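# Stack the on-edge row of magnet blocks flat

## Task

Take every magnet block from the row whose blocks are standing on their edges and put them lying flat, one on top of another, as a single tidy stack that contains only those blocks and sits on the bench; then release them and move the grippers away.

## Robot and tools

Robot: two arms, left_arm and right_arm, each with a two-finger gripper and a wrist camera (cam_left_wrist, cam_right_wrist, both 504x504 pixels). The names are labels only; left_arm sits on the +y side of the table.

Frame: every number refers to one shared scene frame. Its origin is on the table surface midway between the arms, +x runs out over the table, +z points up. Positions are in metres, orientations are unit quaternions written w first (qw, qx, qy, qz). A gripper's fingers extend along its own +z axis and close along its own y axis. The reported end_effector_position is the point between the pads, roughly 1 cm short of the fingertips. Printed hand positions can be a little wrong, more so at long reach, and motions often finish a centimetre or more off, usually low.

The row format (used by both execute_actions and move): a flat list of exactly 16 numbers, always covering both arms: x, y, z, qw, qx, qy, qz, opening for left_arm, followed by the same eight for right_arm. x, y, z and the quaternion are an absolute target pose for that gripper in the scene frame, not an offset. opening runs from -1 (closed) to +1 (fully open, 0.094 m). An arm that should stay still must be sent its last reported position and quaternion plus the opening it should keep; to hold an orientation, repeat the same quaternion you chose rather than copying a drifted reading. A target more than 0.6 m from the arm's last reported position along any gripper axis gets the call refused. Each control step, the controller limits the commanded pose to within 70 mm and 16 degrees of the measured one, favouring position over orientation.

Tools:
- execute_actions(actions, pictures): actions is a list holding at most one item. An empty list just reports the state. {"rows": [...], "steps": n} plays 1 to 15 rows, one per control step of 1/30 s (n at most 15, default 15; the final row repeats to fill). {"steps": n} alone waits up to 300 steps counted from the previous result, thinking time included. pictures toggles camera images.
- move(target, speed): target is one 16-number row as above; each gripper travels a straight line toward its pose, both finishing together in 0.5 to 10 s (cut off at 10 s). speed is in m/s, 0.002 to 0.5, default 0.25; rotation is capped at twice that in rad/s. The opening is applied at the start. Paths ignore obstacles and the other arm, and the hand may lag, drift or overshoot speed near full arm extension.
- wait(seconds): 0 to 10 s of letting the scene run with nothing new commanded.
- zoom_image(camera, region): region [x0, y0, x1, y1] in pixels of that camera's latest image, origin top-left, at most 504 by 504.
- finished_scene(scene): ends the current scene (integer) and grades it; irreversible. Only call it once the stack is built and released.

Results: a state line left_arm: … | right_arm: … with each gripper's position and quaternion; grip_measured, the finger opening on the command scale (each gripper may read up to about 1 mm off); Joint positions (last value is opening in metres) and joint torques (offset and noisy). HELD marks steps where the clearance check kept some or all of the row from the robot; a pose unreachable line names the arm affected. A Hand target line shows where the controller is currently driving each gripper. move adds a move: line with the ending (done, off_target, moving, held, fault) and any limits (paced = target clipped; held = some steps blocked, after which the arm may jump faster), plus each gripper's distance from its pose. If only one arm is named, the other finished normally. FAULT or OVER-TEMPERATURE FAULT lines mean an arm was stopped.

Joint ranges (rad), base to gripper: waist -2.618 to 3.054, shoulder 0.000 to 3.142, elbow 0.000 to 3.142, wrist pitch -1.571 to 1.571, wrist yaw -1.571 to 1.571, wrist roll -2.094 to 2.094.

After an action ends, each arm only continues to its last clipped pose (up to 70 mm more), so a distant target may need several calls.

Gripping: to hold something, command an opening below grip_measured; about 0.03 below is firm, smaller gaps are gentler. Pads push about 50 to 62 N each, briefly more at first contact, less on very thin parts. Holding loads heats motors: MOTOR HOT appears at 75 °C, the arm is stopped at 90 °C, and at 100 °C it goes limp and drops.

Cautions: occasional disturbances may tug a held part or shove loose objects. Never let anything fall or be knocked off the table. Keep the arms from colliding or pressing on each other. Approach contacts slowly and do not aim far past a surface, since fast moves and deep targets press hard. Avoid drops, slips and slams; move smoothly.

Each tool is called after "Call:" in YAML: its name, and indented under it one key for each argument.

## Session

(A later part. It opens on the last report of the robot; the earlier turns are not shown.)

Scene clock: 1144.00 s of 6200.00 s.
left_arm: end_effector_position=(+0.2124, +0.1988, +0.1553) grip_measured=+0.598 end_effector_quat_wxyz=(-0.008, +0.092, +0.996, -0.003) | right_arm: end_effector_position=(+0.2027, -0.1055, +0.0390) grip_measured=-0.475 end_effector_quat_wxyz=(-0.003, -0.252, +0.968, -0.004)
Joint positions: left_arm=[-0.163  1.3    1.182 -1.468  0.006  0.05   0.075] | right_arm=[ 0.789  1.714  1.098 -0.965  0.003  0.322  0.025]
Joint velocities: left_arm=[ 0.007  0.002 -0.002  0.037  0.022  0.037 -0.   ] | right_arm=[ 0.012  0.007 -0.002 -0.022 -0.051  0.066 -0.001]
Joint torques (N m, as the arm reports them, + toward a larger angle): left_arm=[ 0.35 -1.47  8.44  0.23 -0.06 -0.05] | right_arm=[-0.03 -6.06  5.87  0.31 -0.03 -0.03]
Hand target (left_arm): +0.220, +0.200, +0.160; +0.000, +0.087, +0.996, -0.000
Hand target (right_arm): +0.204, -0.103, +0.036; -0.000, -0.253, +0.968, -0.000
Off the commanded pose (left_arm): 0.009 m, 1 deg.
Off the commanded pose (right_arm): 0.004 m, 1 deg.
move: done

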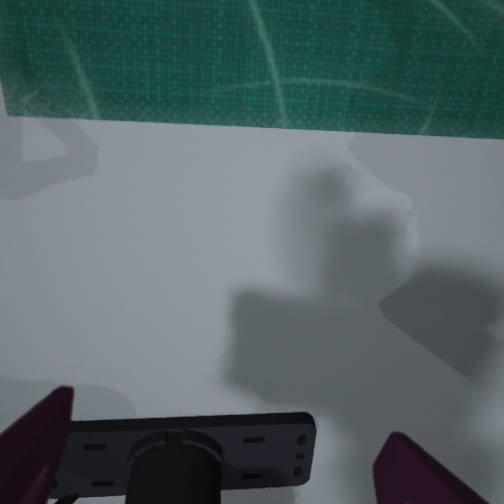

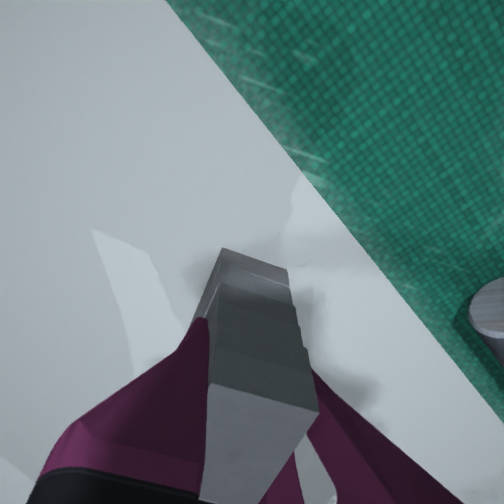

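Call:
move:
  target: [0.22,0.20,0.16,0,0.087,0.996,0,0.6,0.2045,-0.103,0.036,0,-0.2529,0.9675,0,0.1]
  speed: 0.02

Call:
move:
  target: [0.22,0.20,0.16,0,0.087,0.996,0,0.6,0.2045,-0.103,0.017,0,-0.2529,0.9675,0,0.1]
  speed: 0.015

Scene clock: 1148.17 s of 6200.00 s.
left_arm: end_effector_position=(+0.2124, +0.1988, +0.1553) grip_measured=+0.598 end_effector_quat_wxyz=(-0.008, +0.092, +0.996, -0.003) | right_arm: end_effector_position=(+0.2027, -0.1055, +0.0390) grip_measured=+0.098 end_effector_quat_wxyz=(-0.003, -0.252, +0.968, -0.004)
Joint positions: left_arm=[-0.163  1.3    1.182 -1.468  0.006  0.05   0.075] | right_arm=[ 0.789  1.714  1.098 -0.965  0.003  0.322  0.052]
Joint velocities: left_arm=[ 0.007 -0.007  0.007 -0.051  0.081  0.007 -0.001] | right_arm=[-0.002 -0.007 -0.007 -0.051  0.037 -0.022 -0.001]
Joint torques (N m, as the arm reports them, + toward a larger angle): left_arm=[ 0.47 -1.38  8.49  0.23 -0.09 -0.05] | right_arm=[-0.02 -5.98  5.92  0.32 -0.02 -0.04]
Hand target (left_arm): +0.220, +0.200, +0.160; +0.000, +0.087, +0.996, -0.000
Hand target (right_arm): +0.204, -0.103, +0.036; -0.000, -0.253, +0.967, -0.000
Off the commanded pose (left_arm): 0.009 m, 1 deg.
Off the commanded pose (right_arm): 0.004 m, 1 deg.
After step 90, 0.47 s passed at rest.
move: done

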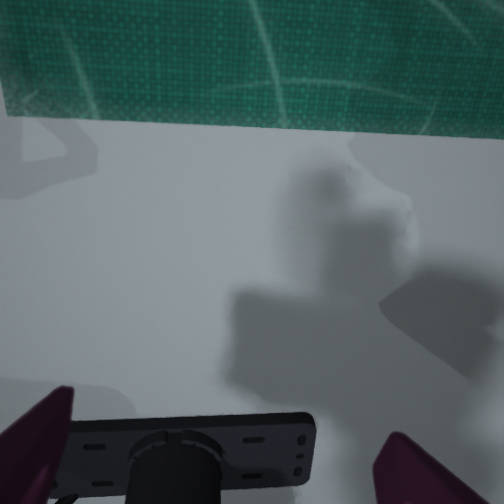

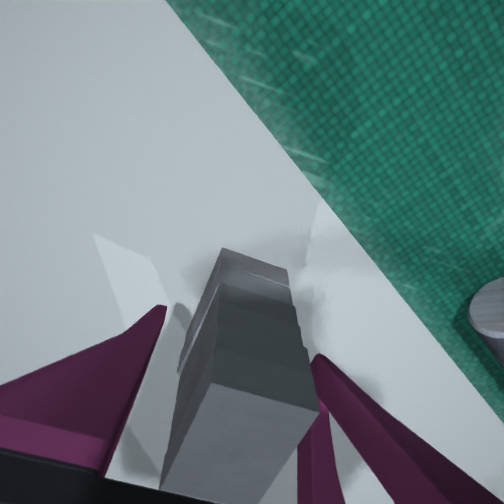

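Scene clock: 1149.87 s of 6200.00 s.
left_arm: end_effector_position=(+0.2124, +0.1988, +0.1553) grip_measured=+0.598 end_effector_quat_wxyz=(-0.008, +0.092, +0.996, -0.003) | right_arm: end_effector_position=(+0.2025, -0.1057, +0.0206) grip_measured=+0.098 end_effector_quat_wxyz=(-0.004, -0.252, +0.968, -0.005)
Joint positions: left_arm=[-0.163  1.3    1.182 -1.468  0.006  0.05   0.075] | right_arm=[ 0.789  1.743  1.052 -0.893  0.003  0.322  0.052]
Joint velocities: left_arm=[-0.002 -0.017  0.012 -0.022 -0.007  0.022  0.001] | right_arm=[-0.002 -0.007 -0.002  0.007  0.037 -0.007  0.   ]
Joint torques (N m, as the arm reports them, + toward a larger angle): left_arm=[ 0.44 -1.59  8.35  0.23 -0.07 -0.05] | right_arm=[-0.04 -5.99  5.75  0.33 -0.02 -0.03]
Hand target (left_arm): +0.220, +0.200, +0.160; +0.000, +0.087, +0.996, -0.000
Hand target (right_arm): +0.205, -0.103, +0.017; -0.000, -0.253, +0.967, -0.000
Off the commanded pose (left_arm): 0.009 m, 1 deg.
Off the commanded pose (right_arm): 0.005 m, 1 deg.
move: done

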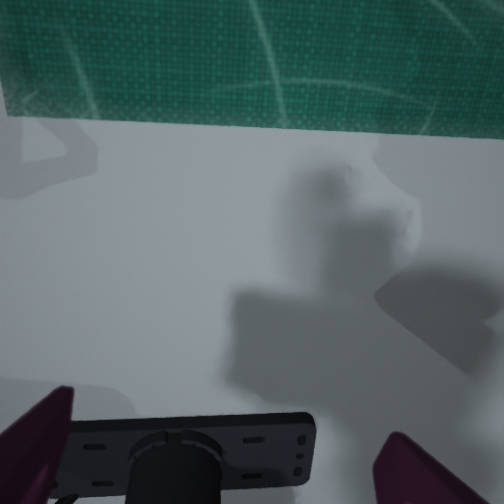

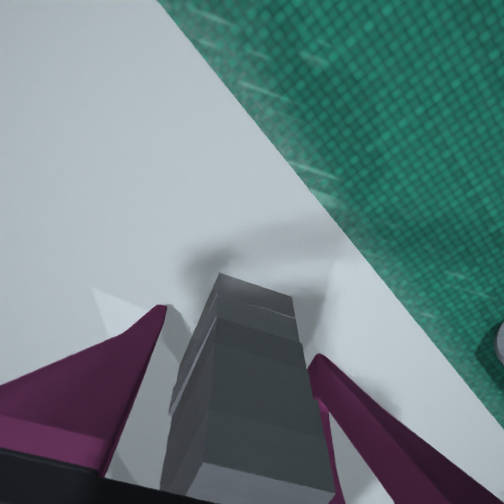

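Call:
move:
  target: [0.22,0.20,0.16,0,0.087,0.996,0,0.6,0.2045,-0.103,0.018,0,-0.2529,0.9675,0,-0.56]
  speed: 0.02

Call:
move:
  target: [0.22,0.20,0.16,0,0.087,0.996,0,0.6,0.2045,-0.103,0.02,0,-0.2529,0.9675,0,0.3]
  speed: 0.02

Call:
move:
  target: [0.22,0.20,0.16,0,0.087,0.996,0,0.6,0.2045,-0.103,0.15,0,-0.2529,0.9675,0,0.3]
  speed: 0.08

Scene clock: 1154.60 s of 6200.00 s.
left_arm: end_effector_position=(+0.2124, +0.1988, +0.1553) grip_measured=+0.598 end_effector_quat_wxyz=(-0.008, +0.092, +0.996, -0.003) | right_arm: end_effector_position=(+0.2030, -0.1049, +0.0206) grip_measured=-0.474 end_effector_quat_wxyz=(-0.003, -0.252, +0.968, -0.003)
Joint positions: left_arm=[-0.163  1.3    1.182 -1.468  0.006  0.05   0.075] | right_arm=[ 0.789  1.743  1.052 -0.889  0.002  0.322  0.025]
Joint velocities: left_arm=[ 0.002  0.002  0.002  0.022  0.051 -0.007 -0.001] | right_arm=[-0.012  0.002  0.007 -0.037  0.037 -0.051 -0.   ]
Joint torques (N m, as the arm reports them, + toward a larger angle): left_arm=[ 0.39 -1.41  8.48  0.25 -0.04 -0.06] | right_arm=[ 0.   -6.11  5.85  0.31 -0.02 -0.05]
Hand target (left_arm): +0.220, +0.200, +0.160; +0.000, +0.087, +0.996, -0.000
Hand target (right_arm): +0.205, -0.103, +0.018; +0.000, -0.253, +0.967, -0.000
Off the commanded pose (left_arm): 0.009 m, 1 deg.
Off the commanded pose (right_arm): 0.004 m, 1 deg.
After step 90, 1.03 s passed at rest.
move: done

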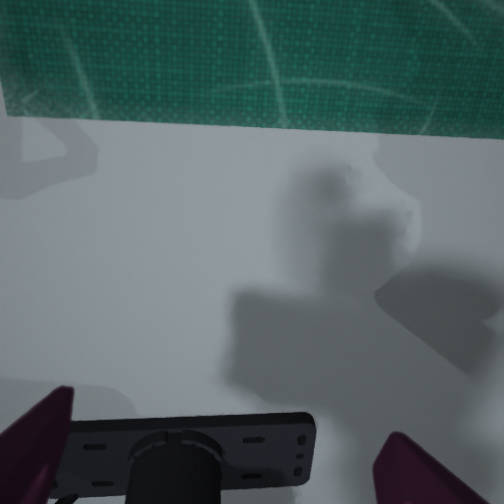

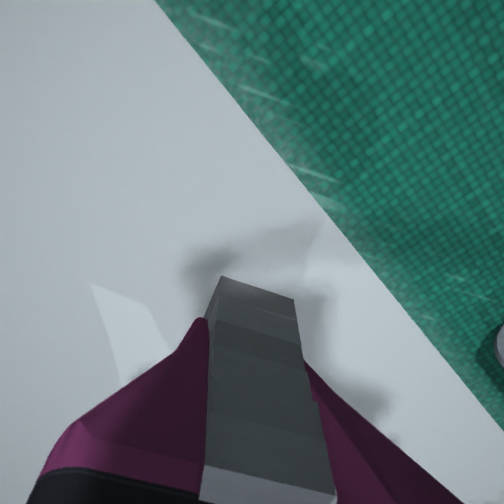

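Scene clock: 1155.30 s of 6200.00 s.
left_arm: end_effector_position=(+0.2124, +0.1988, +0.1553) grip_measured=+0.598 end_effector_quat_wxyz=(-0.008, +0.092, +0.996, -0.003) | right_arm: end_effector_position=(+0.2030, -0.1049, +0.0206) grip_measured=+0.299 end_effector_quat_wxyz=(-0.003, -0.252, +0.968, -0.003)
Joint positions: left_arm=[-0.163  1.3    1.182 -1.468  0.006  0.05   0.075] | right_arm=[ 0.789  1.743  1.052 -0.889  0.002  0.322  0.061]
Joint velocities: left_arm=[-0.002 -0.007 -0.012 -0.022 -0.037  0.051 -0.001] | right_arm=[-0.002  0.012  0.002 -0.022 -0.007  0.051 -0.001]
Joint torques (N m, as the arm reports them, + toward a larger angle): left_arm=[ 0.33 -1.43  8.49  0.22 -0.06 -0.07] | right_arm=[-0.11 -6.48  6.18  0.23 -0.03 -0.01]
Hand target (left_arm): +0.220, +0.200, +0.160; +0.000, +0.087, +0.996, -0.000
Hand target (right_arm): +0.204, -0.103, +0.020; +0.000, -0.253, +0.967, +0.000
Off the commanded pose (left_arm): 0.009 m, 1 deg.
Off the commanded pose (right_arm): 0.002 m, 1 deg.
move: done

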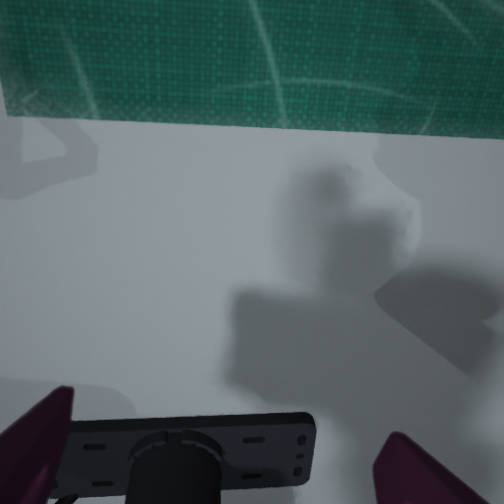

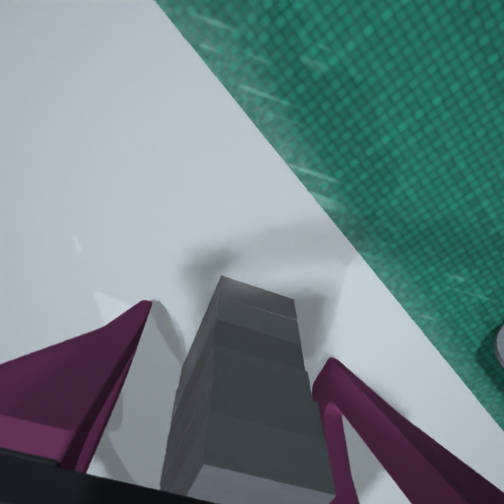

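Scene clock: 1157.47 s of 6200.00 s.
left_arm: end_effector_position=(+0.2124, +0.1988, +0.1553) grip_measured=+0.598 end_effector_quat_wxyz=(-0.008, +0.092, +0.996, -0.003) | right_arm: end_effector_position=(+0.2007, -0.1075, +0.1333) grip_measured=+0.299 end_effector_quat_wxyz=(-0.023, -0.251, +0.967, -0.016)
Joint positions: left_arm=[-0.163  1.3    1.182 -1.468  0.006  0.05   0.075] | right_arm=[ 0.789  1.678  1.439 -1.387  0.002  0.322  0.061]
Joint velocities: left_arm=[-0.002 -0.007 -0.007  0.037  0.007 -0.037 -0.001] | right_arm=[ 0.017  0.017  0.002 -0.037  0.051  0.066  0.   ]
Joint torques (N m, as the arm reports them, + toward a larger angle): left_arm=[ 0.36 -1.44  8.54  0.22 -0.06 -0.05] | right_arm=[-0.1  -8.98  9.1   0.02 -0.02 -0.03]
Hand target (left_arm): +0.220, +0.200, +0.160; +0.000, +0.087, +0.996, -0.000
Hand target (right_arm): +0.204, -0.104, +0.150; +0.000, -0.253, +0.967, -0.000
Off the commanded pose (left_arm): 0.009 m, 1 deg.
Off the commanded pose (right_arm): 0.018 m, 3 deg.
move: off_target (right_arm)

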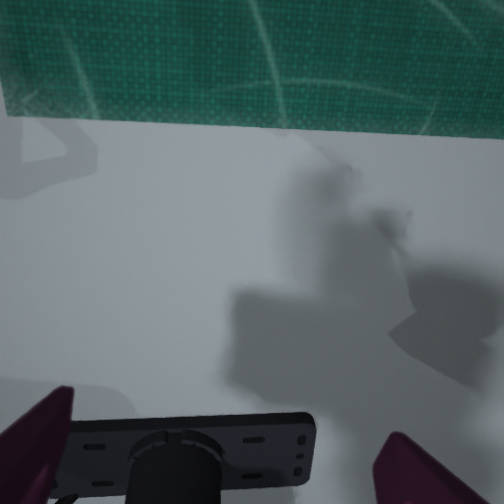

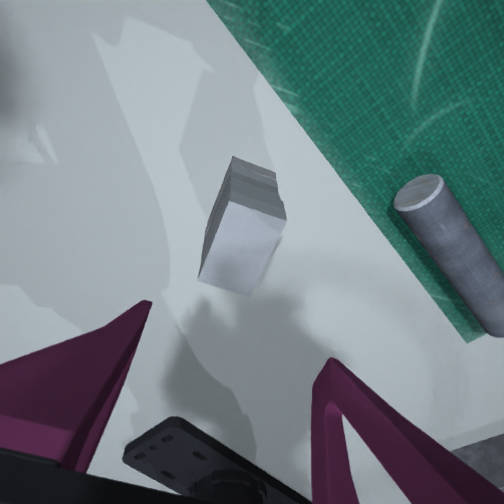

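Call:
zoom_image:
  camera: "cam_right_wrist"
  region: [170,135,320,315]

Region (170, 135, 320, 315) of cam_right_wrist's 504x504 image, scaled by 2.800, with more detail than that image has.

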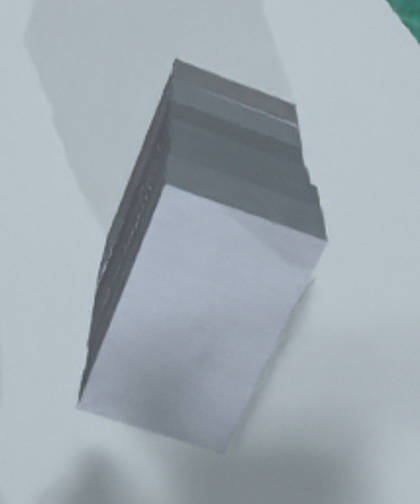

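Call:
move:
  target: [0.22,0.20,0.16,0,0.087,0.996,0,0.6,0.210,-0.117,0.14,0,-0.863,0.505,0,0.5]
  speed: 0.2

Scene clock: 1184.63 s of 6200.00 s.
left_arm: end_effector_position=(+0.2124, +0.1988, +0.1553) grip_measured=+0.598 end_effector_quat_wxyz=(-0.008, +0.092, +0.996, -0.003) | right_arm: end_effector_position=(+0.2104, -0.1166, +0.1329) grip_measured=+0.499 end_effector_quat_wxyz=(+0.019, +0.863, -0.505, +0.004)
Joint positions: left_arm=[-0.163  1.3    1.182 -1.468  0.006  0.05   0.075] | right_arm=[ 0.752  1.659  1.417 -1.364  0.018 -1.289  0.07 ]
Joint velocities: left_arm=[ 0.002 -0.017  0.002  0.007 -0.037  0.007  0.001] | right_arm=[-0.007 -0.022  0.022 -0.051 -0.022  0.037  0.   ]
Joint torques (N m, as the arm reports them, + toward a larger angle): left_arm=[ 0.52 -1.46  8.5   0.23 -0.05 -0.07] | right_arm=[-0.88 -8.96  5.86  0.16 -0.17 -0.07]
Hand target (left_arm): +0.220, +0.200, +0.160; +0.000, +0.087, +0.996, -0.000
Hand target (right_arm): +0.210, -0.117, +0.140; +0.000, +0.863, -0.505, +0.000
Off the commanded pose (left_arm): 0.009 m, 1 deg.
Off the commanded pose (right_arm): 0.007 m, 2 deg.
After step 90, 19.70 s passed at rest.
move: done

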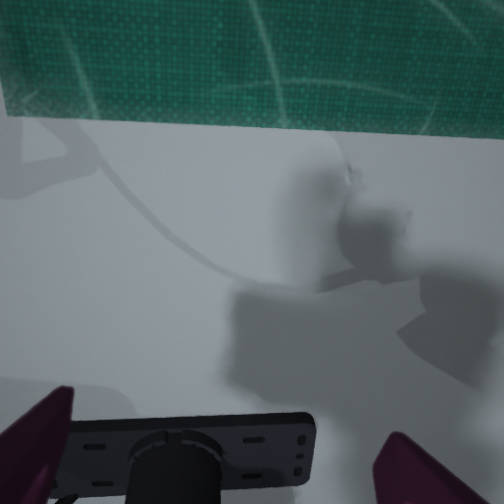

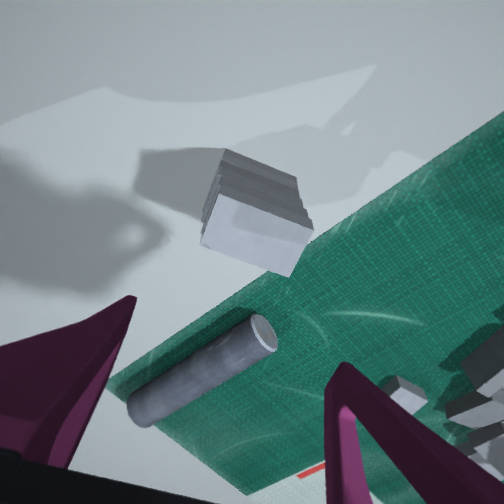

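Call:
zoom_image:
  camera: "cam_right_wrist"
  region: [180,130,340,290]

Region (180, 130, 340, 290) of cam_right_wrist's 504x504 image, scaled by 3.150, with more detail than that image has.

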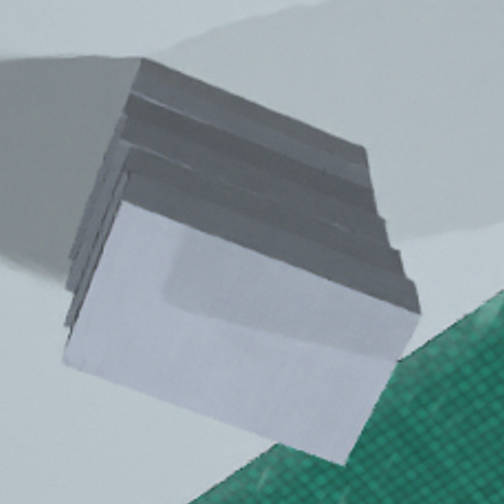

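Call:
move:
  target: [0.22,0.20,0.16,0,0.087,0.996,0,0.6,0.210,-0.119,0.085,0,-0.863,0.505,0,0.5]
  speed: 0.05

Scene clock: 1195.77 s of 6200.00 s.
left_arm: end_effector_position=(+0.2124, +0.1988, +0.1553) grip_measured=+0.598 end_effector_quat_wxyz=(-0.008, +0.092, +0.996, -0.003) | right_arm: end_effector_position=(+0.2091, -0.1202, +0.0807) grip_measured=+0.499 end_effector_quat_wxyz=(+0.015, +0.864, -0.504, +0.005)
Joint positions: left_arm=[-0.163  1.3    1.182 -1.468  0.006  0.05   0.075] | right_arm=[ 0.746  1.659  1.209 -1.147  0.018 -1.297  0.07 ]
Joint velocities: left_arm=[ 0.007 -0.012 -0.002  0.007  0.022  0.022  0.   ] | right_arm=[-0.002 -0.007  0.007  0.007 -0.022  0.007 -0.   ]
Joint torques (N m, as the arm reports them, + toward a larger angle): left_arm=[ 0.33 -1.48  8.54  0.23 -0.03 -0.07] | right_arm=[-0.87 -7.95  6.12  0.22 -0.17 -0.08]
Hand target (left_arm): +0.220, +0.200, +0.160; +0.000, +0.087, +0.996, -0.000
Hand target (right_arm): +0.210, -0.119, +0.085; +0.000, +0.863, -0.505, +0.000
Off the commanded pose (left_arm): 0.009 m, 1 deg.
Off the commanded pose (right_arm): 0.005 m, 2 deg.
After step 90, 6.67 s passed at rest.
move: done

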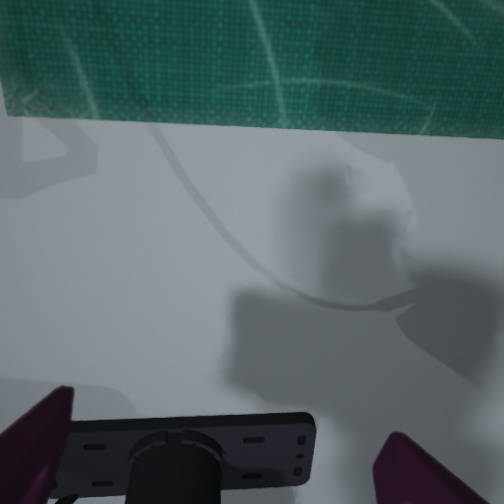

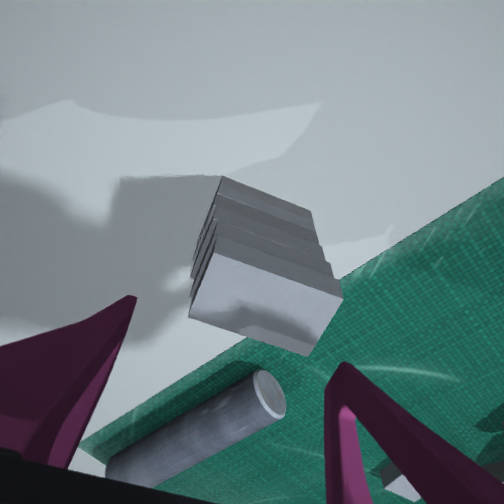

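Call:
move:
  target: [0.22,0.20,0.16,0,0.087,0.996,0,0.6,0.2105,-0.119,0.035,0,-0.863,0.505,0,0.5]
  speed: 0.03

Scene clock: 1205.53 s of 6200.00 s.
left_arm: end_effector_position=(+0.2124, +0.1988, +0.1553) grip_measured=+0.598 end_effector_quat_wxyz=(-0.008, +0.092, +0.996, -0.003) | right_arm: end_effector_position=(+0.2106, -0.1186, +0.0390) grip_measured=+0.499 end_effector_quat_wxyz=(+0.000, +0.864, -0.503, +0.009)
Joint positions: left_arm=[-0.163  1.3    1.182 -1.468  0.006  0.05   0.075] | right_arm=[ 0.746  1.686  1.066 -0.947  0.017 -1.298  0.07 ]
Joint velocities: left_arm=[ 0.002 -0.007 -0.012  0.007 -0.081  0.022 -0.   ] | right_arm=[ 0.007 -0.017 -0.007 -0.051  0.007 -0.007 -0.   ]
Joint torques (N m, as the arm reports them, + toward a larger angle): left_arm=[ 0.3  -1.51  8.46  0.24 -0.06 -0.06] | right_arm=[-0.92 -5.64  5.81  0.26 -0.19 -0.06]
Hand target (left_arm): +0.220, +0.200, +0.160; +0.000, +0.087, +0.996, -0.000
Hand target (right_arm): +0.211, -0.119, +0.035; -0.000, +0.863, -0.505, +0.000
Off the commanded pose (left_arm): 0.009 m, 1 deg.
Off the commanded pose (right_arm): 0.004 m, 1 deg.
After step 90, 4.83 s passed at rest.
move: done

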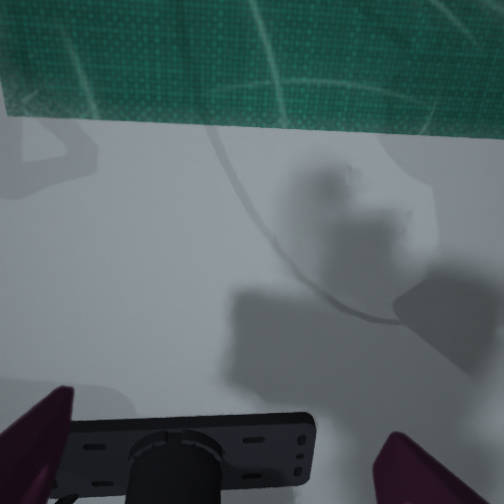

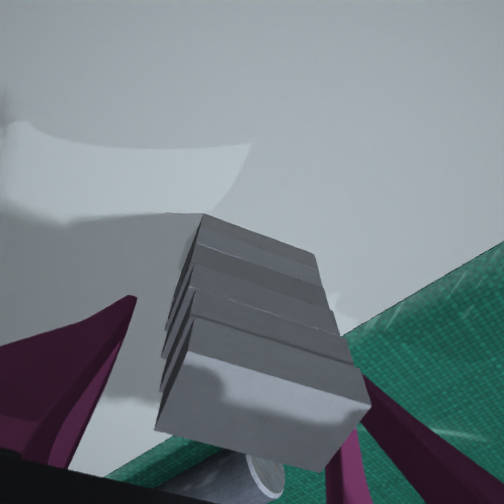

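Call:
move:
  target: [0.22,0.20,0.16,0,0.087,0.996,0,0.6,0.2105,-0.119,0.017,0,-0.863,0.505,0,0.3]
  speed: 0.02

Scene clock: 1209.07 s of 6200.00 s.
left_arm: end_effector_position=(+0.2124, +0.1988, +0.1553) grip_measured=+0.598 end_effector_quat_wxyz=(-0.008, +0.092, +0.996, -0.003) | right_arm: end_effector_position=(+0.2109, -0.1185, +0.0213) grip_measured=+0.301 end_effector_quat_wxyz=(+0.000, +0.864, -0.503, +0.009)
Joint positions: left_arm=[-0.163  1.3    1.182 -1.468  0.006  0.05   0.075] | right_arm=[ 0.746  1.715  1.022 -0.874  0.018 -1.298  0.061]
Joint velocities: left_arm=[ 0.007 -0.002  0.002  0.022  0.007  0.037 -0.   ] | right_arm=[ 0.002  0.007 -0.007  0.007 -0.007  0.037 -0.002]
Joint torques (N m, as the arm reports them, + toward a larger angle): left_arm=[ 0.45 -1.42  8.45  0.24 -0.05 -0.06] | right_arm=[-0.91 -5.67  5.73  0.25 -0.19 -0.08]
Hand target (left_arm): +0.220, +0.200, +0.160; +0.000, +0.087, +0.996, -0.000
Hand target (right_arm): +0.211, -0.119, +0.017; -0.000, +0.863, -0.505, +0.000
Off the commanded pose (left_arm): 0.009 m, 1 deg.
Off the commanded pose (right_arm): 0.004 m, 1 deg.
move: done

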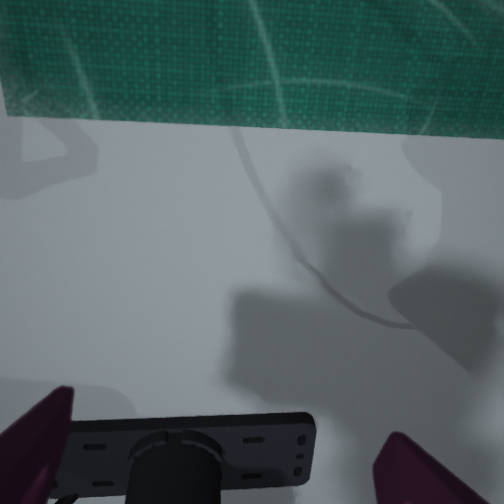

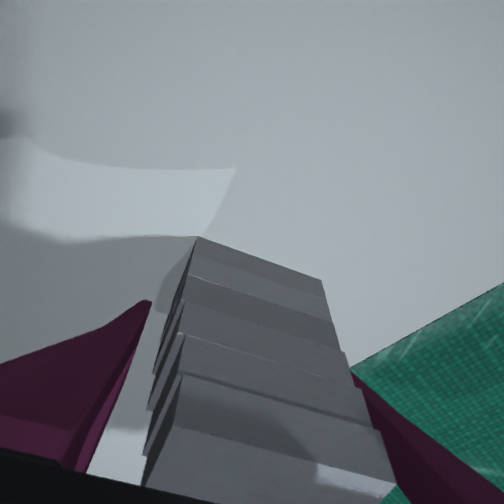

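Call:
execute_actions:
  actions: []

Scene clock: 1218.33 s of 6200.00 s.
left_arm: end_effector_position=(+0.2124, +0.1988, +0.1553) grip_measured=+0.598 end_effector_quat_wxyz=(-0.008, +0.092, +0.996, -0.003) | right_arm: end_effector_position=(+0.2112, -0.1180, +0.0213) grip_measured=+0.301 end_effector_quat_wxyz=(-0.001, +0.864, -0.503, +0.009)
Joint positions: left_arm=[-0.163  1.3    1.182 -1.468  0.006  0.05   0.075] | right_arm=[ 0.746  1.715  1.022 -0.872  0.017 -1.298  0.061]
Joint velocities: left_arm=[ 0.012  0.002  0.012  0.007  0.051 -0.022 -0.002] | right_arm=[-0.007 -0.007  0.007 -0.007  0.037 -0.007 -0.001]
Joint torques (N m, as the arm reports them, + toward a larger angle): left_arm=[ 0.43 -1.47  8.54  0.24 -0.07 -0.06] | right_arm=[-0.9  -5.6   5.6   0.25 -0.18 -0.06]
Hand target (left_arm): +0.220, +0.200, +0.160; +0.000, +0.087, +0.996, -0.000
Hand target (right_arm): +0.211, -0.119, +0.017; +0.000, +0.863, -0.505, +0.000
Off the commanded pose (left_arm): 0.009 m, 1 deg.
Off the commanded pose (right_arm): 0.004 m, 1 deg.
Steps of this call (steps 1 to 90: nothing new was sent; then 6.27 s passed at rest). Readings (end_effector_position):
1: left_arm (+0.2124, +0.1988, +0.1553) | right_arm (+0.2109, -0.1184, +0.0213)
2: left_arm (+0.2124, +0.1988, +0.1553) | right_arm (+0.2111, -0.1183, +0.0213)
4: left_arm (+0.2124, +0.1988, +0.1553) | right_arm (+0.2111, -0.1182, +0.0213)
8: left_arm (+0.2124, +0.1988, +0.1553) | right_arm (+0.2112, -0.1181, +0.0213)
90: the state above

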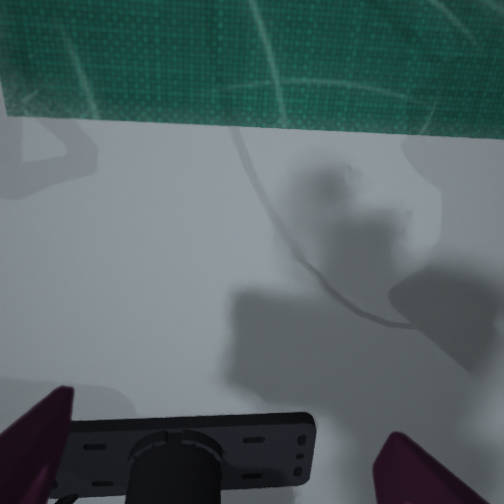

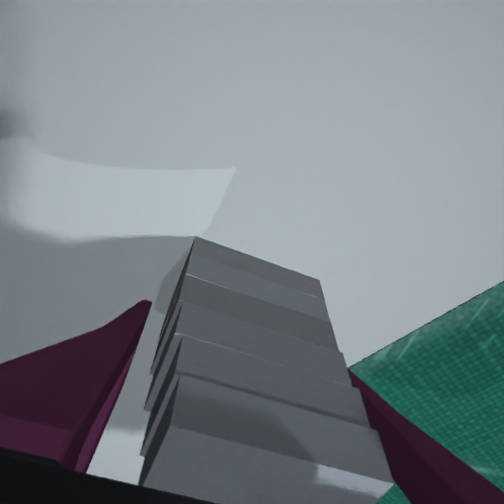

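Call:
move:
  target: [0.22,0.20,0.16,0,0.087,0.996,0,0.6,0.2105,-0.119,0.017,0,0.863,-0.505,0,0.0]
  speed: 0.03

Call:
move:
  target: [0.22,0.20,0.16,0,0.087,0.996,0,0.6,0.2105,-0.119,0.017,0,0.863,-0.505,0,-0.11]
  speed: 0.03

Scene clock: 1222.00 s of 6200.00 s.
left_arm: end_effector_position=(+0.2124, +0.1988, +0.1553) grip_measured=+0.598 end_effector_quat_wxyz=(-0.008, +0.092, +0.996, -0.003) | right_arm: end_effector_position=(+0.2107, -0.1187, +0.0213) grip_measured=+0.002 end_effector_quat_wxyz=(+0.001, +0.864, -0.503, +0.009)
Joint positions: left_arm=[-0.163  1.3    1.182 -1.468  0.006  0.05   0.075] | right_arm=[ 0.746  1.715  1.022 -0.875  0.018 -1.299  0.047]
Joint velocities: left_arm=[-0.002  0.012 -0.002  0.022  0.007  0.022  0.   ] | right_arm=[-0.012  0.017 -0.037  0.007  0.022 -0.007 -0.001]
Joint torques (N m, as the arm reports them, + toward a larger angle): left_arm=[ 0.38 -1.47  8.51  0.23 -0.07 -0.07] | right_arm=[-0.99 -5.67  5.57  0.28 -0.18 -0.08]
Hand target (left_arm): +0.220, +0.200, +0.160; +0.000, +0.087, +0.996, -0.000
Hand target (right_arm): +0.211, -0.119, +0.017; -0.000, +0.863, -0.505, +0.000
Off the commanded pose (left_arm): 0.009 m, 1 deg.
Off the commanded pose (right_arm): 0.004 m, 1 deg.
move: done

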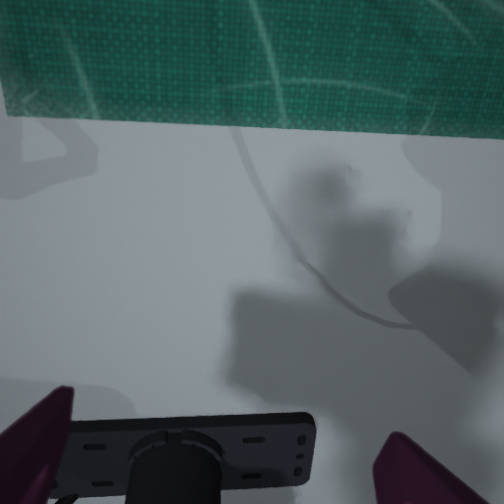

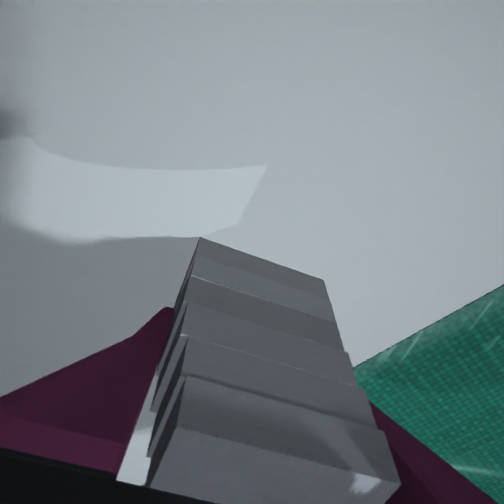

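Scene clock: 1222.70 s of 6200.00 s.
left_arm: end_effector_position=(+0.2124, +0.1988, +0.1553) grip_measured=+0.598 end_effector_quat_wxyz=(-0.008, +0.092, +0.996, -0.003) | right_arm: end_effector_position=(+0.2099, -0.1194, +0.0213) grip_measured=-0.103 end_effector_quat_wxyz=(+0.003, +0.864, -0.503, +0.008)
Joint positions: left_arm=[-0.163  1.3    1.182 -1.468  0.006  0.05   0.075] | right_arm=[ 0.746  1.715  1.022 -0.879  0.018 -1.3    0.042]
Joint velocities: left_arm=[-0.017 -0.017 -0.002 -0.066 -0.022  0.037 -0.001] | right_arm=[-0.002  0.012  0.007 -0.066 -0.037 -0.007 -0.001]
Joint torques (N m, as the arm reports them, + toward a larger angle): left_arm=[ 0.46 -1.35  8.52  0.23 -0.05 -0.07] | right_arm=[-0.97 -5.62  5.66  0.3  -0.22 -0.06]
Hand target (left_arm): +0.220, +0.200, +0.160; +0.000, +0.087, +0.996, -0.000
Hand target (right_arm): +0.210, -0.119, +0.017; +0.000, +0.863, -0.505, +0.000
Off the commanded pose (left_arm): 0.009 m, 1 deg.
Off the commanded pose (right_arm): 0.004 m, 1 deg.
move: done

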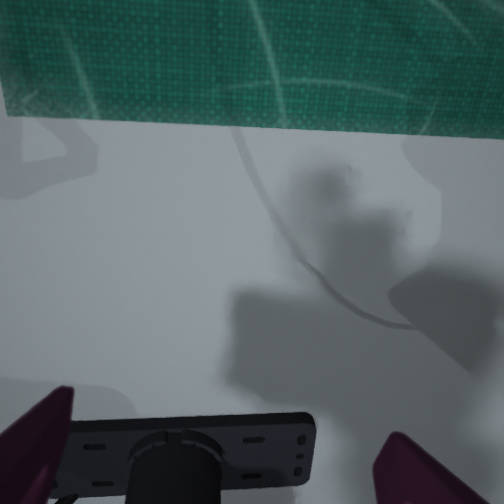

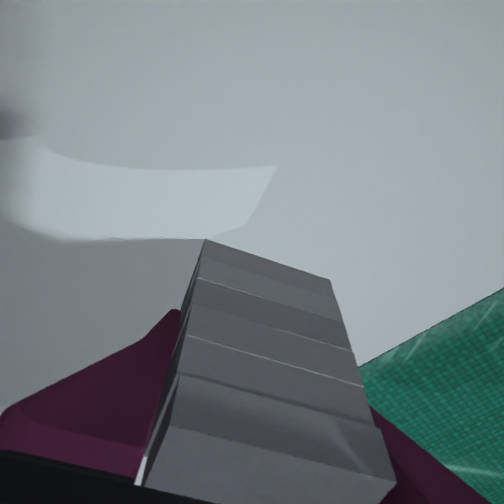

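Call:
move:
  target: [0.22,0.20,0.16,0,0.087,0.996,0,0.6,0.2105,-0.119,0.017,0,0.863,-0.505,0,-0.16]
  speed: 0.03

Call:
zoom_image:
  camera: "cam_right_wrist"
  region: [120,220,420,504]

Scene clock: 1226.50 s of 6200.00 s.
left_arm: end_effector_position=(+0.2124, +0.1988, +0.1553) grip_measured=+0.598 end_effector_quat_wxyz=(-0.008, +0.092, +0.996, -0.003) | right_arm: end_effector_position=(+0.2099, -0.1194, +0.0213) grip_measured=-0.126 end_effector_quat_wxyz=(+0.003, +0.864, -0.503, +0.008)
Joint positions: left_arm=[-0.163  1.3    1.182 -1.468  0.006  0.05   0.075] | right_arm=[ 0.746  1.715  1.022 -0.879  0.018 -1.3    0.041]
Joint velocities: left_arm=[ 0.012  0.007 -0.007 -0.007  0.007 -0.037  0.   ] | right_arm=[-0.017 -0.002 -0.007 -0.037 -0.037 -0.007  0.001]
Joint torques (N m, as the arm reports them, + toward a larger angle): left_arm=[ 0.44 -1.37  8.51  0.23 -0.05 -0.07] | right_arm=[-0.92 -5.63  5.59  0.3  -0.19 -0.06]
Hand target (left_arm): +0.220, +0.200, +0.160; +0.000, +0.087, +0.996, -0.000
Hand target (right_arm): +0.210, -0.119, +0.017; +0.000, +0.863, -0.505, +0.000
Off the commanded pose (left_arm): 0.009 m, 1 deg.
Off the commanded pose (right_arm): 0.004 m, 1 deg.
After step 90, 0.10 s passed at rest.
move: done

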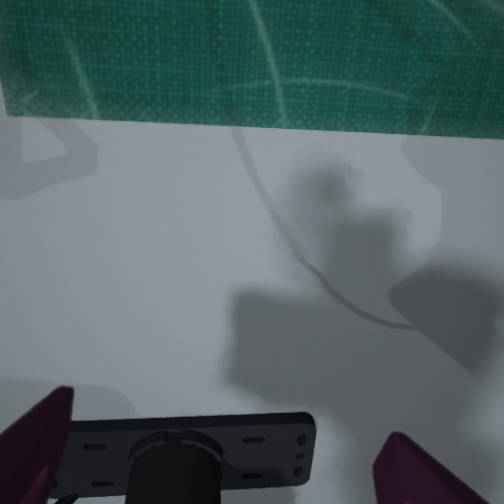

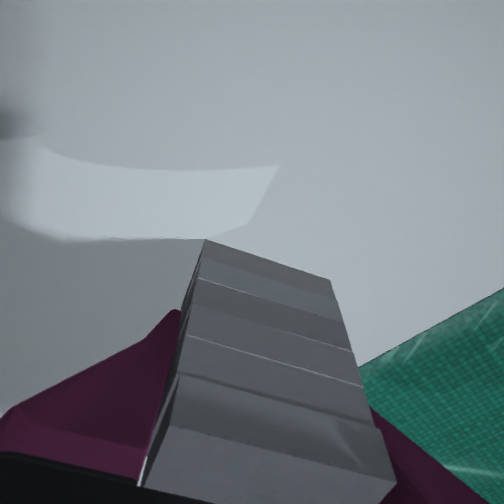

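Region (120, 220, 420, 504) of cam_right_wrist's 504x504 image, scaled by 1.680, with more detail than that image has; it fills the top 477 rows of this view, and the rest is white.

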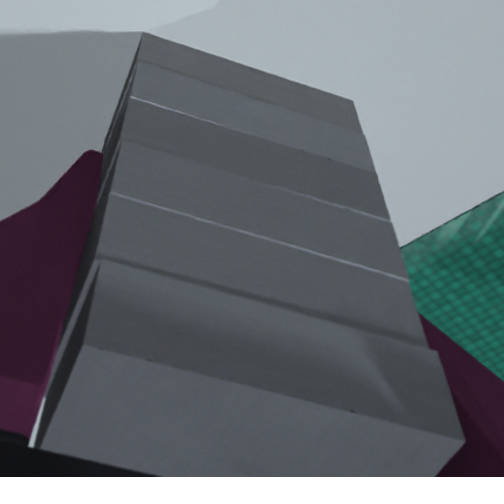

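Call:
move:
  target: [0.22,0.20,0.16,0,0.087,0.996,0,0.6,0.2105,-0.119,0.019,0,0.863,-0.505,0,0.3]
  speed: 0.03

Call:
move:
  target: [0.22,0.20,0.16,0,0.087,0.996,0,0.6,0.2105,-0.119,0.13,0,0.863,-0.505,0,0.3]
  speed: 0.08

Scene clock: 1230.40 s of 6200.00 s.
left_arm: end_effector_position=(+0.2124, +0.1988, +0.1553) grip_measured=+0.598 end_effector_quat_wxyz=(-0.008, +0.092, +0.996, -0.003) | right_arm: end_effector_position=(+0.2100, -0.1194, +0.0213) grip_measured=+0.299 end_effector_quat_wxyz=(+0.002, +0.864, -0.503, +0.008)
Joint positions: left_arm=[-0.163  1.3    1.182 -1.468  0.006  0.05   0.075] | right_arm=[ 0.746  1.715  1.022 -0.879  0.018 -1.3    0.061]
Joint velocities: left_arm=[-0.002 -0.022  0.012 -0.037 -0.037  0.037  0.   ] | right_arm=[ 0.002 -0.017  0.012 -0.022 -0.037 -0.022 -0.   ]
Joint torques (N m, as the arm reports them, + toward a larger angle): left_arm=[ 0.51 -1.52  8.46  0.23 -0.05 -0.05] | right_arm=[-0.9  -5.93  5.97  0.24 -0.18 -0.06]
Hand target (left_arm): +0.220, +0.200, +0.160; +0.000, +0.087, +0.996, -0.000
Hand target (right_arm): +0.210, -0.119, +0.019; +0.000, +0.863, -0.505, +0.000
Off the commanded pose (left_arm): 0.009 m, 1 deg.
Off the commanded pose (right_arm): 0.002 m, 1 deg.
After step 90, 0.20 s passed at rest.
move: done

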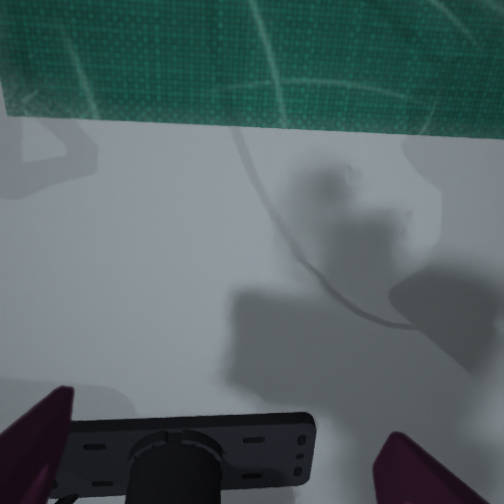

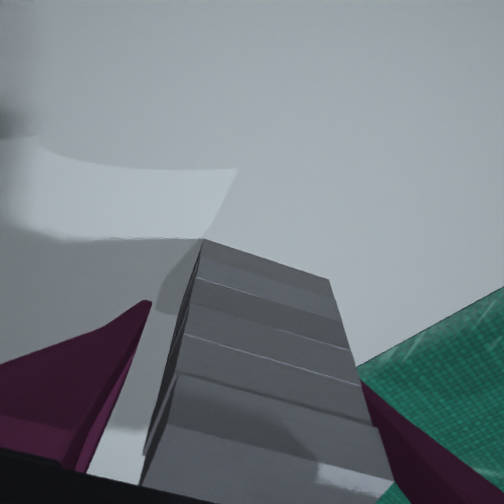

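Scene clock: 1232.30 s of 6200.00 s.
left_arm: end_effector_position=(+0.2124, +0.1988, +0.1553) grip_measured=+0.598 end_effector_quat_wxyz=(-0.008, +0.092, +0.996, -0.003) | right_arm: end_effector_position=(+0.2081, -0.1212, +0.1144) grip_measured=+0.299 end_effector_quat_wxyz=(+0.021, +0.864, -0.503, +0.004)
Joint positions: left_arm=[-0.163  1.3    1.182 -1.468  0.006  0.05   0.075] | right_arm=[ 0.746  1.646  1.33  -1.292  0.017 -1.3    0.061]
Joint velocities: left_arm=[-0.007 -0.002 -0.012 -0.081  0.037  0.037 -0.   ] | right_arm=[-0.007  0.007  0.017 -0.022 -0.037 -0.081 -0.   ]
Joint torques (N m, as the arm reports them, + toward a larger angle): left_arm=[ 0.5  -1.46  8.55  0.24 -0.07 -0.07] | right_arm=[-0.96 -8.47  9.02 -0.05 -0.17 -0.04]
Hand target (left_arm): +0.220, +0.200, +0.160; +0.000, +0.087, +0.996, -0.000
Hand target (right_arm): +0.210, -0.120, +0.129; -0.000, +0.863, -0.505, +0.000
Off the commanded pose (left_arm): 0.009 m, 1 deg.
Off the commanded pose (right_arm): 0.016 m, 2 deg.
move: off_target (right_arm)

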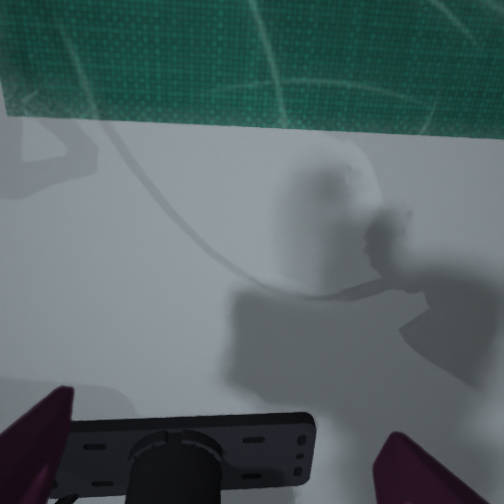

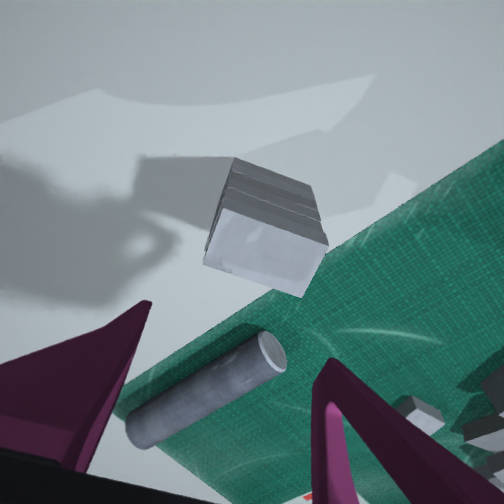

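Call:
zoom_image:
  camera: "cam_right_wrist"
  region: [170,130,370,320]

Region (170, 130, 370, 320) of cam_right_wrist's 504x504 image, scaled by 2.520, with more detail than that image has; it fills the top 479 rows of this view, and the rest is white.

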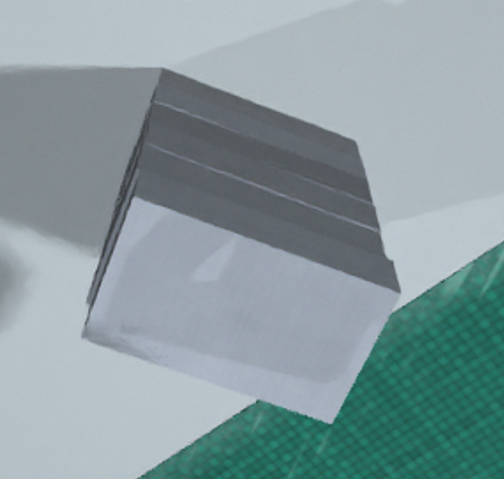

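Call:
move:
  target: [0.22,0.20,0.16,0,0.087,0.996,0,0.6,0.17,-0.30,0.20,0,0.7,-0.7,0,0.6]
  speed: 0.2

Scene clock: 1245.17 s of 6200.00 s.
left_arm: end_effector_position=(+0.2124, +0.1988, +0.1553) grip_measured=+0.598 end_effector_quat_wxyz=(-0.008, +0.092, +0.996, -0.003) | right_arm: end_effector_position=(+0.1783, -0.2983, +0.1969) grip_measured=+0.599 end_effector_quat_wxyz=(-0.043, +0.706, -0.706, +0.043)
Joint positions: left_arm=[-0.163  1.3    1.182 -1.468  0.006  0.05   0.075] | right_arm=[ 0.093  1.121  1.234 -1.562  0.016 -1.438  0.075]
Joint velocities: left_arm=[ 0.002  0.002 -0.012  0.066  0.007 -0.051 -0.   ] | right_arm=[-0.007 -0.012 -0.007 -0.007  0.037 -0.022  0.001]
Joint torques (N m, as the arm reports them, + toward a larger angle): left_arm=[ 0.47 -1.4   8.48  0.24 -0.06 -0.07] | right_arm=[-0.85 -3.46  5.76  0.26 -0.19 -0.03]
Hand target (left_arm): +0.220, +0.200, +0.160; +0.000, +0.087, +0.996, -0.000
Hand target (right_arm): +0.171, -0.298, +0.197; -0.047, +0.706, -0.706, +0.036
Off the commanded pose (left_arm): 0.009 m, 1 deg.
Off the commanded pose (right_arm): 0.009 m, 7 deg.
joint sent to its limit (right arm) — the command would take joint 4 (wrist pitch) past its lower limit, so that joint was sent only as far as its limit.
After step 90, 8.03 s passed at rest.
move: off_target (right_arm)

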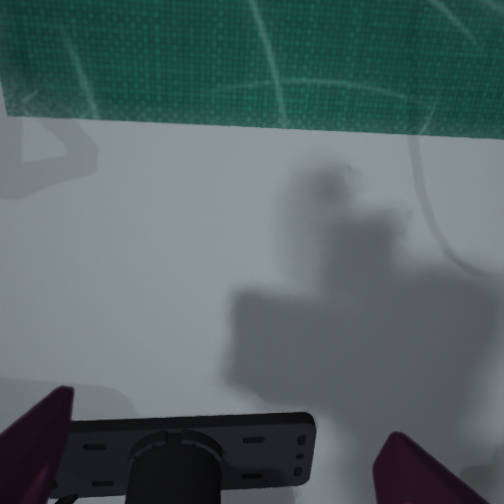

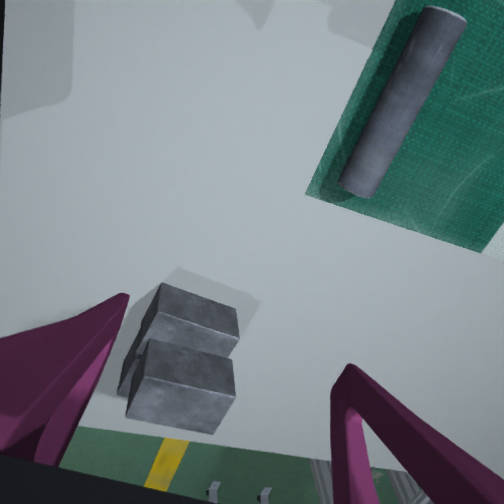

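Call:
finished_scene:
  scene: 1

The scene is finished: the task was done.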